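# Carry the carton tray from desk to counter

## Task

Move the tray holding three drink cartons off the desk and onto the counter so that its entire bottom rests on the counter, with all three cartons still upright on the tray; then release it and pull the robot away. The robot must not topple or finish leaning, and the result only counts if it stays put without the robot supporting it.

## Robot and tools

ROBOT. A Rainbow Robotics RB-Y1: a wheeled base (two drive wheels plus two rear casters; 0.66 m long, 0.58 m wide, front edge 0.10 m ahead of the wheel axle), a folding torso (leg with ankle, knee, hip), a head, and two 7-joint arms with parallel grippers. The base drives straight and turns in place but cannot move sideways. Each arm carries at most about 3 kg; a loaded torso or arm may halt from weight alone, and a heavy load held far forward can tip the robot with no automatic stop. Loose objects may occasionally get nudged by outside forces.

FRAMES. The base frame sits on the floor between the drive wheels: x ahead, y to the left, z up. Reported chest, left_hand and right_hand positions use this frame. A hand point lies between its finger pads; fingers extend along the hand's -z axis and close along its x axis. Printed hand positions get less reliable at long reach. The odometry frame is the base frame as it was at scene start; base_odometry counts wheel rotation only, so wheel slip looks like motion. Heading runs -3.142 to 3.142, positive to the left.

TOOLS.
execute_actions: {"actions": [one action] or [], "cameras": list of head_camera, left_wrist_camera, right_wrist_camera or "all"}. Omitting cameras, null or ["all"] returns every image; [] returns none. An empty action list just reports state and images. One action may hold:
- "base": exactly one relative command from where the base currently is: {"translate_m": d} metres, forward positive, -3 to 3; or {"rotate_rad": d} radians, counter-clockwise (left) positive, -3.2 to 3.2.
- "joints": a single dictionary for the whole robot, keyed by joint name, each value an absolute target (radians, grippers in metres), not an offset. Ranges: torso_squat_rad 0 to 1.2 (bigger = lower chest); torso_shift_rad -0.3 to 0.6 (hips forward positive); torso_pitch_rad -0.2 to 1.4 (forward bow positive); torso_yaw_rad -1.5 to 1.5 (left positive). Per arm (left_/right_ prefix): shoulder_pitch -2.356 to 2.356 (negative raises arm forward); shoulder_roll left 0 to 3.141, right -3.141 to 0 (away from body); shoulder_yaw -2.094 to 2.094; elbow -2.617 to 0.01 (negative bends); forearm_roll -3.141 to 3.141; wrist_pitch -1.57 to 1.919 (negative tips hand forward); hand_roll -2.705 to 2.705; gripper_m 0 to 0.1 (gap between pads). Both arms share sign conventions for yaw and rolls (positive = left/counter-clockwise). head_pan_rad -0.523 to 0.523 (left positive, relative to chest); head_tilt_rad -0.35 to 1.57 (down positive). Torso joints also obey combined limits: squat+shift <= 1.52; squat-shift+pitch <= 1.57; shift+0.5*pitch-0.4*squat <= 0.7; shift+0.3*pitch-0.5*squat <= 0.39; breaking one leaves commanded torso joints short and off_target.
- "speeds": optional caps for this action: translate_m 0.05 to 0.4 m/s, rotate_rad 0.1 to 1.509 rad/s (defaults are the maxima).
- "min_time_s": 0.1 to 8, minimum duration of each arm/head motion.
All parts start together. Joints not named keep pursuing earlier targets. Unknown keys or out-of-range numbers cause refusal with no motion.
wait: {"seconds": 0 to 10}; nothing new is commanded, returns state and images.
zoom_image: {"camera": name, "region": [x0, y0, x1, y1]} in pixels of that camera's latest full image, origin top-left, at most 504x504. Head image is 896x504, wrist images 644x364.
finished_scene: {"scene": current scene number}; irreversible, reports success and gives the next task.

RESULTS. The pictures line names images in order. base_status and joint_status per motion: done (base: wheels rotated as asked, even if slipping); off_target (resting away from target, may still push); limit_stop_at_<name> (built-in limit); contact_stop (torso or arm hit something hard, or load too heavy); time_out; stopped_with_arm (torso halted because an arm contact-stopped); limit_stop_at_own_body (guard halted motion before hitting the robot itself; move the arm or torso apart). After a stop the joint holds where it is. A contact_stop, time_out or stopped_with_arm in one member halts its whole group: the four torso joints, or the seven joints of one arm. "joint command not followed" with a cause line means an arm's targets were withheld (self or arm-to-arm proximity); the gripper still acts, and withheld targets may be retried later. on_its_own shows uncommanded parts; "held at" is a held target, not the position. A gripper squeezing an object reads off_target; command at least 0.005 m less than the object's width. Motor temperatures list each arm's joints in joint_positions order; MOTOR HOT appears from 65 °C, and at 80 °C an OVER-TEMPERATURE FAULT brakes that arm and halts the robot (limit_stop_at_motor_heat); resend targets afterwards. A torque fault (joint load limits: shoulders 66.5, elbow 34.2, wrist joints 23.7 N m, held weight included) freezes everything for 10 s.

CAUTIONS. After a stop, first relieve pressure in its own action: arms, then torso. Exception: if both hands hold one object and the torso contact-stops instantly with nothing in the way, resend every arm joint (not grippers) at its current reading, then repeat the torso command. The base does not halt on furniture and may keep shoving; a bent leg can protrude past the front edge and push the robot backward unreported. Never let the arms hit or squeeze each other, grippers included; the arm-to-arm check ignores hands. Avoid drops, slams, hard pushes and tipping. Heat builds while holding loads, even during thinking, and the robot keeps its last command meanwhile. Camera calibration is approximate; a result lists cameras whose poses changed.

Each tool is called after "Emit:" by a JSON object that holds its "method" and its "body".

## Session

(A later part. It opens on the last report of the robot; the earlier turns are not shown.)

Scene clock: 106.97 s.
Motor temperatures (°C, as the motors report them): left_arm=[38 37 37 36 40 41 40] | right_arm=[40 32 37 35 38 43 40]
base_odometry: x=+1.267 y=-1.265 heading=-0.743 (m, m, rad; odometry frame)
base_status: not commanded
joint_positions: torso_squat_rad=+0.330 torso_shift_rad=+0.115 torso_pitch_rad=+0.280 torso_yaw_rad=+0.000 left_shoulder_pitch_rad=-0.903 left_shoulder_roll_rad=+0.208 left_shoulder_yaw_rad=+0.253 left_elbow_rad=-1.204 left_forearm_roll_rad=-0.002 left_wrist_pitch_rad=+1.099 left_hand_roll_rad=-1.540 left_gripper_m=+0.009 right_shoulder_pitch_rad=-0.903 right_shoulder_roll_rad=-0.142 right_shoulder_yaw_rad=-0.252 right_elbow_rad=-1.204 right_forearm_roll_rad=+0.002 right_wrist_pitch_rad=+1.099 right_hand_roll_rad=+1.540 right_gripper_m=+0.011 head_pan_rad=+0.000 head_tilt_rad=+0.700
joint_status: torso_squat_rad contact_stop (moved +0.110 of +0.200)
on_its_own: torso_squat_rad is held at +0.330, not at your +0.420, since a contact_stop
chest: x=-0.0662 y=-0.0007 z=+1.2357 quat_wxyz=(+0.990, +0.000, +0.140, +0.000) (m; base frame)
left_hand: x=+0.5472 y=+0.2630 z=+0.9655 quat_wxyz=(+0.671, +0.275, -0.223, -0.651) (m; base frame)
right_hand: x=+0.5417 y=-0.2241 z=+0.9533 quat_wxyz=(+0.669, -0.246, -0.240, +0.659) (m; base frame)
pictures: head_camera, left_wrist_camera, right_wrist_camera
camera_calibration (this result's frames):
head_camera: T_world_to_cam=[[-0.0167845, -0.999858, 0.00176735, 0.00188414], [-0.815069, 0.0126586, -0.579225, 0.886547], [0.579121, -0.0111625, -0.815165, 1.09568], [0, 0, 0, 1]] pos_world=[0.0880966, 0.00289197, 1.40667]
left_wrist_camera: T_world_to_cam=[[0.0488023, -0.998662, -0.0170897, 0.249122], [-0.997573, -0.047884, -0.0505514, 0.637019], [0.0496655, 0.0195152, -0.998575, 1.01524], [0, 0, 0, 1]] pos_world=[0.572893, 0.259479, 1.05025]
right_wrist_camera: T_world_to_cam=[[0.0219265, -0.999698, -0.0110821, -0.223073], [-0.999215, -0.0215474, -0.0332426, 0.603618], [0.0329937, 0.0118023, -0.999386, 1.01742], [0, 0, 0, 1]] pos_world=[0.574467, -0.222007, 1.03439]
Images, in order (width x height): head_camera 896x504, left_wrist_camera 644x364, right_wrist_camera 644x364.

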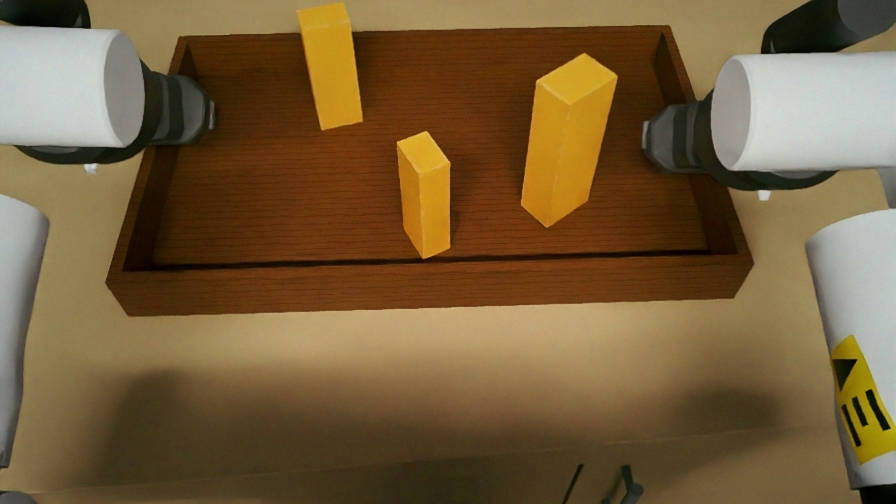

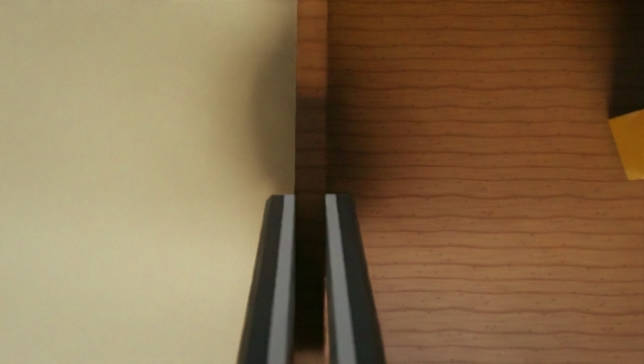

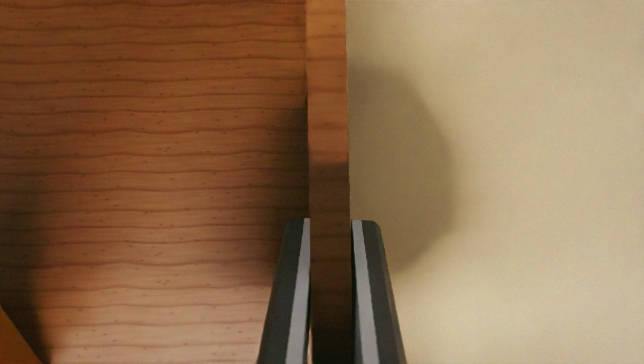

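Down. Release, then rise and withdraw.

Emit:
{"method": "execute_actions", "body": {"actions": [{"joints":{"left_gripper_m":0.06,"right_gripper_m":0.06}}], "cameras": []}}

Emit:
{"method": "execute_actions", "body": {"actions": [{"joints":{"torso_squat_rad":0.0,"torso_pitch_rad":0.1}}], "cameras": ["head_camera"]}}

Emit:
{"method": "execute_actions", "body": {"actions": [{"base":{"translate_m":-0.7},"joints":{"head_tilt_rad":0.6}}], "cameras": ["head_camera"]}}

Scene clock: 109.00 s.
Motor temperatures (°C, as the motors report them): left_arm=[38 37 37 36 40 41 40] | right_arm=[40 32 37 35 38 43 40]
base_odometry: x=+1.267 y=-1.265 heading=-0.744 (m, m, rad; odometry frame)
base_status: not commanded
joint_positions: torso_squat_rad=+0.330 torso_shift_rad=+0.115 torso_pitch_rad=+0.281 torso_yaw_rad=+0.000 left_shoulder_pitch_rad=-0.901 left_shoulder_roll_rad=+0.201 left_shoulder_yaw_rad=+0.250 left_elbow_rad=-1.200 left_forearm_roll_rad=+0.000 left_wrist_pitch_rad=+1.100 left_hand_roll_rad=-1.540 left_gripper_m=+0.060 right_shoulder_pitch_rad=-0.904 right_shoulder_roll_rad=-0.139 right_shoulder_yaw_rad=-0.251 right_elbow_rad=-1.203 right_forearm_roll_rad=+0.001 right_wrist_pitch_rad=+1.099 right_hand_roll_rad=+1.540 right_gripper_m=+0.060 head_pan_rad=+0.000 head_tilt_rad=+0.700
joint_status: all done
on_its_own: torso_squat_rad is held at +0.330, not at your +0.420, since a contact_stop
chest: x=-0.0659 y=-0.0007 z=+1.2356 quat_wxyz=(+0.990, +0.000, +0.140, +0.000) (m; base frame)
left_hand: x=+0.5453 y=+0.2577 z=+0.9602 quat_wxyz=(+0.672, +0.268, -0.223, -0.654) (m; base frame)
right_hand: x=+0.5416 y=-0.2220 z=+0.9526 quat_wxyz=(+0.668, -0.245, -0.240, +0.660) (m; base frame)
pictures: none
No camera images: the call's "cameras" was empty. Leave "cameras" out to get every camera's image.

Scene clock: 110.87 s.
Motor temperatures (°C, as the motors report them): left_arm=[38 37 37 36 40 41 40] | right_arm=[40 32 37 35 38 43 40]
base_odometry: x=+1.267 y=-1.265 heading=-0.744 (m, m, rad; odometry frame)
base_status: not commanded
joint_positions: torso_squat_rad=+0.000 torso_shift_rad=+0.116 torso_pitch_rad=+0.100 torso_yaw_rad=+0.000 left_shoulder_pitch_rad=-0.900 left_shoulder_roll_rad=+0.200 left_shoulder_yaw_rad=+0.250 left_elbow_rad=-1.200 left_forearm_roll_rad=+0.000 left_wrist_pitch_rad=+1.100 left_hand_roll_rad=-1.540 left_gripper_m=+0.060 right_shoulder_pitch_rad=-0.900 right_shoulder_roll_rad=-0.135 right_shoulder_yaw_rad=-0.250 right_elbow_rad=-1.200 right_forearm_roll_rad=+0.000 right_wrist_pitch_rad=+1.100 right_hand_roll_rad=+1.540 right_gripper_m=+0.060 head_pan_rad=+0.000 head_tilt_rad=+0.700
joint_status: all done
chest: x=-0.1159 y=-0.0007 z=+1.2837 quat_wxyz=(+0.999, +0.000, +0.050, +0.000) (m; base frame)
left_hand: x=+0.5348 y=+0.2578 z=+1.1227 quat_wxyz=(+0.649, +0.326, -0.282, -0.627) (m; base frame)
right_hand: x=+0.5311 y=-0.2201 z=+1.1101 quat_wxyz=(+0.645, -0.299, -0.298, +0.637) (m; base frame)
pictures: head_camera
camera_calibration (this result's frames):
head_camera: T_world_to_cam=[[-0.0170315, -0.999854, -0.00122871, 0.00476504], [-0.697975, 0.0127692, -0.716008, 1.06301], [0.715919, -0.0113371, -0.698091, 1.02906], [0, 0, 0, 1]] pos_world=[0.00531216, 0.00285709, 1.47951]
Images, in order (width x height): head_camera 896x504.

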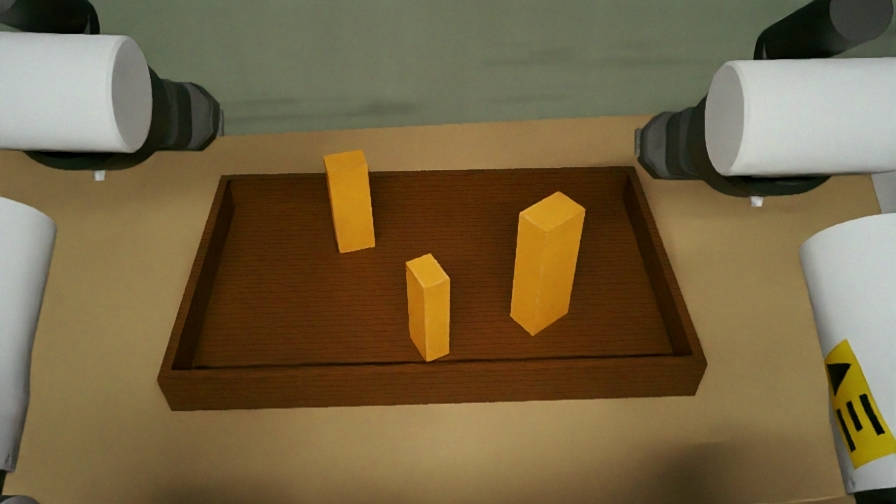

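Scene clock: 114.00 s.
Motor temperatures (°C, as the motors report them): left_arm=[38 37 37 36 40 41 40] | right_arm=[40 32 37 35 38 43 40]
base_odometry: x=+0.752 y=-0.791 heading=-0.745 (m, m, rad; odometry frame)
base_status: done
joint_positions: torso_squat_rad=+0.000 torso_shift_rad=+0.116 torso_pitch_rad=+0.100 torso_yaw_rad=+0.000 left_shoulder_pitch_rad=-0.900 left_shoulder_roll_rad=+0.200 left_shoulder_yaw_rad=+0.250 left_elbow_rad=-1.200 left_forearm_roll_rad=+0.000 left_wrist_pitch_rad=+1.100 left_hand_roll_rad=-1.540 left_gripper_m=+0.060 right_shoulder_pitch_rad=-0.900 right_shoulder_roll_rad=-0.135 right_shoulder_yaw_rad=-0.250 right_elbow_rad=-1.200 right_forearm_roll_rad=+0.000 right_wrist_pitch_rad=+1.100 right_hand_roll_rad=+1.540 right_gripper_m=+0.060 head_pan_rad=+0.000 head_tilt_rad=+0.600
joint_status: all done
chest: x=-0.1160 y=-0.0007 z=+1.2837 quat_wxyz=(+0.999, +0.000, +0.050, +0.000) (m; base frame)
left_hand: x=+0.5347 y=+0.2578 z=+1.1227 quat_wxyz=(+0.649, +0.326, -0.282, -0.627) (m; base frame)
right_hand: x=+0.5310 y=-0.2200 z=+1.1099 quat_wxyz=(+0.645, -0.299, -0.298, +0.637) (m; base frame)
pictures: head_camera
camera_calibration (this result's frames):
head_camera: T_world_to_cam=[[-0.0168858, -0.999853, -0.00297546, 0.00734207], [-0.622894, 0.0128473, -0.782201, 1.1665], [0.782124, -0.0113547, -0.62302, 0.922927], [0, 0, 0, 1]] pos_world=[0.00488733, 0.00283407, 1.48746]
Images, in order (width x height): head_camera 896x504.

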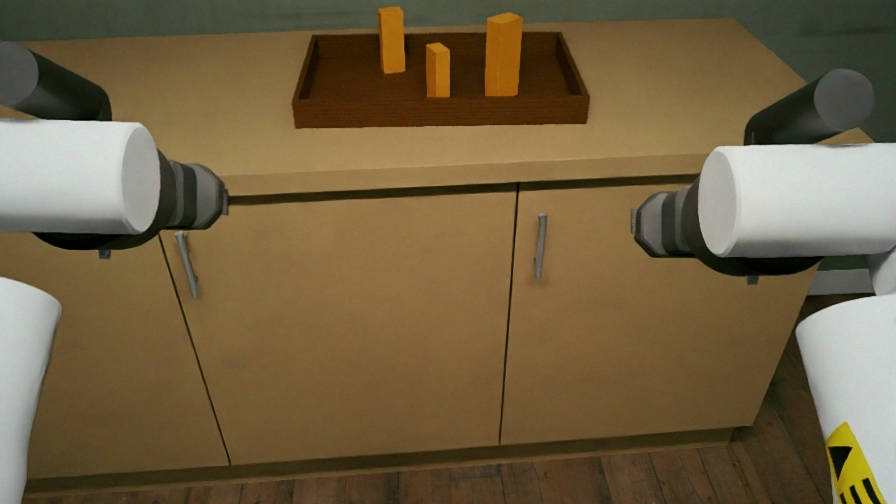

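Emit:
{"method": "finished_scene", "body": {"scene": 1}}

The scene is finished: the task was done.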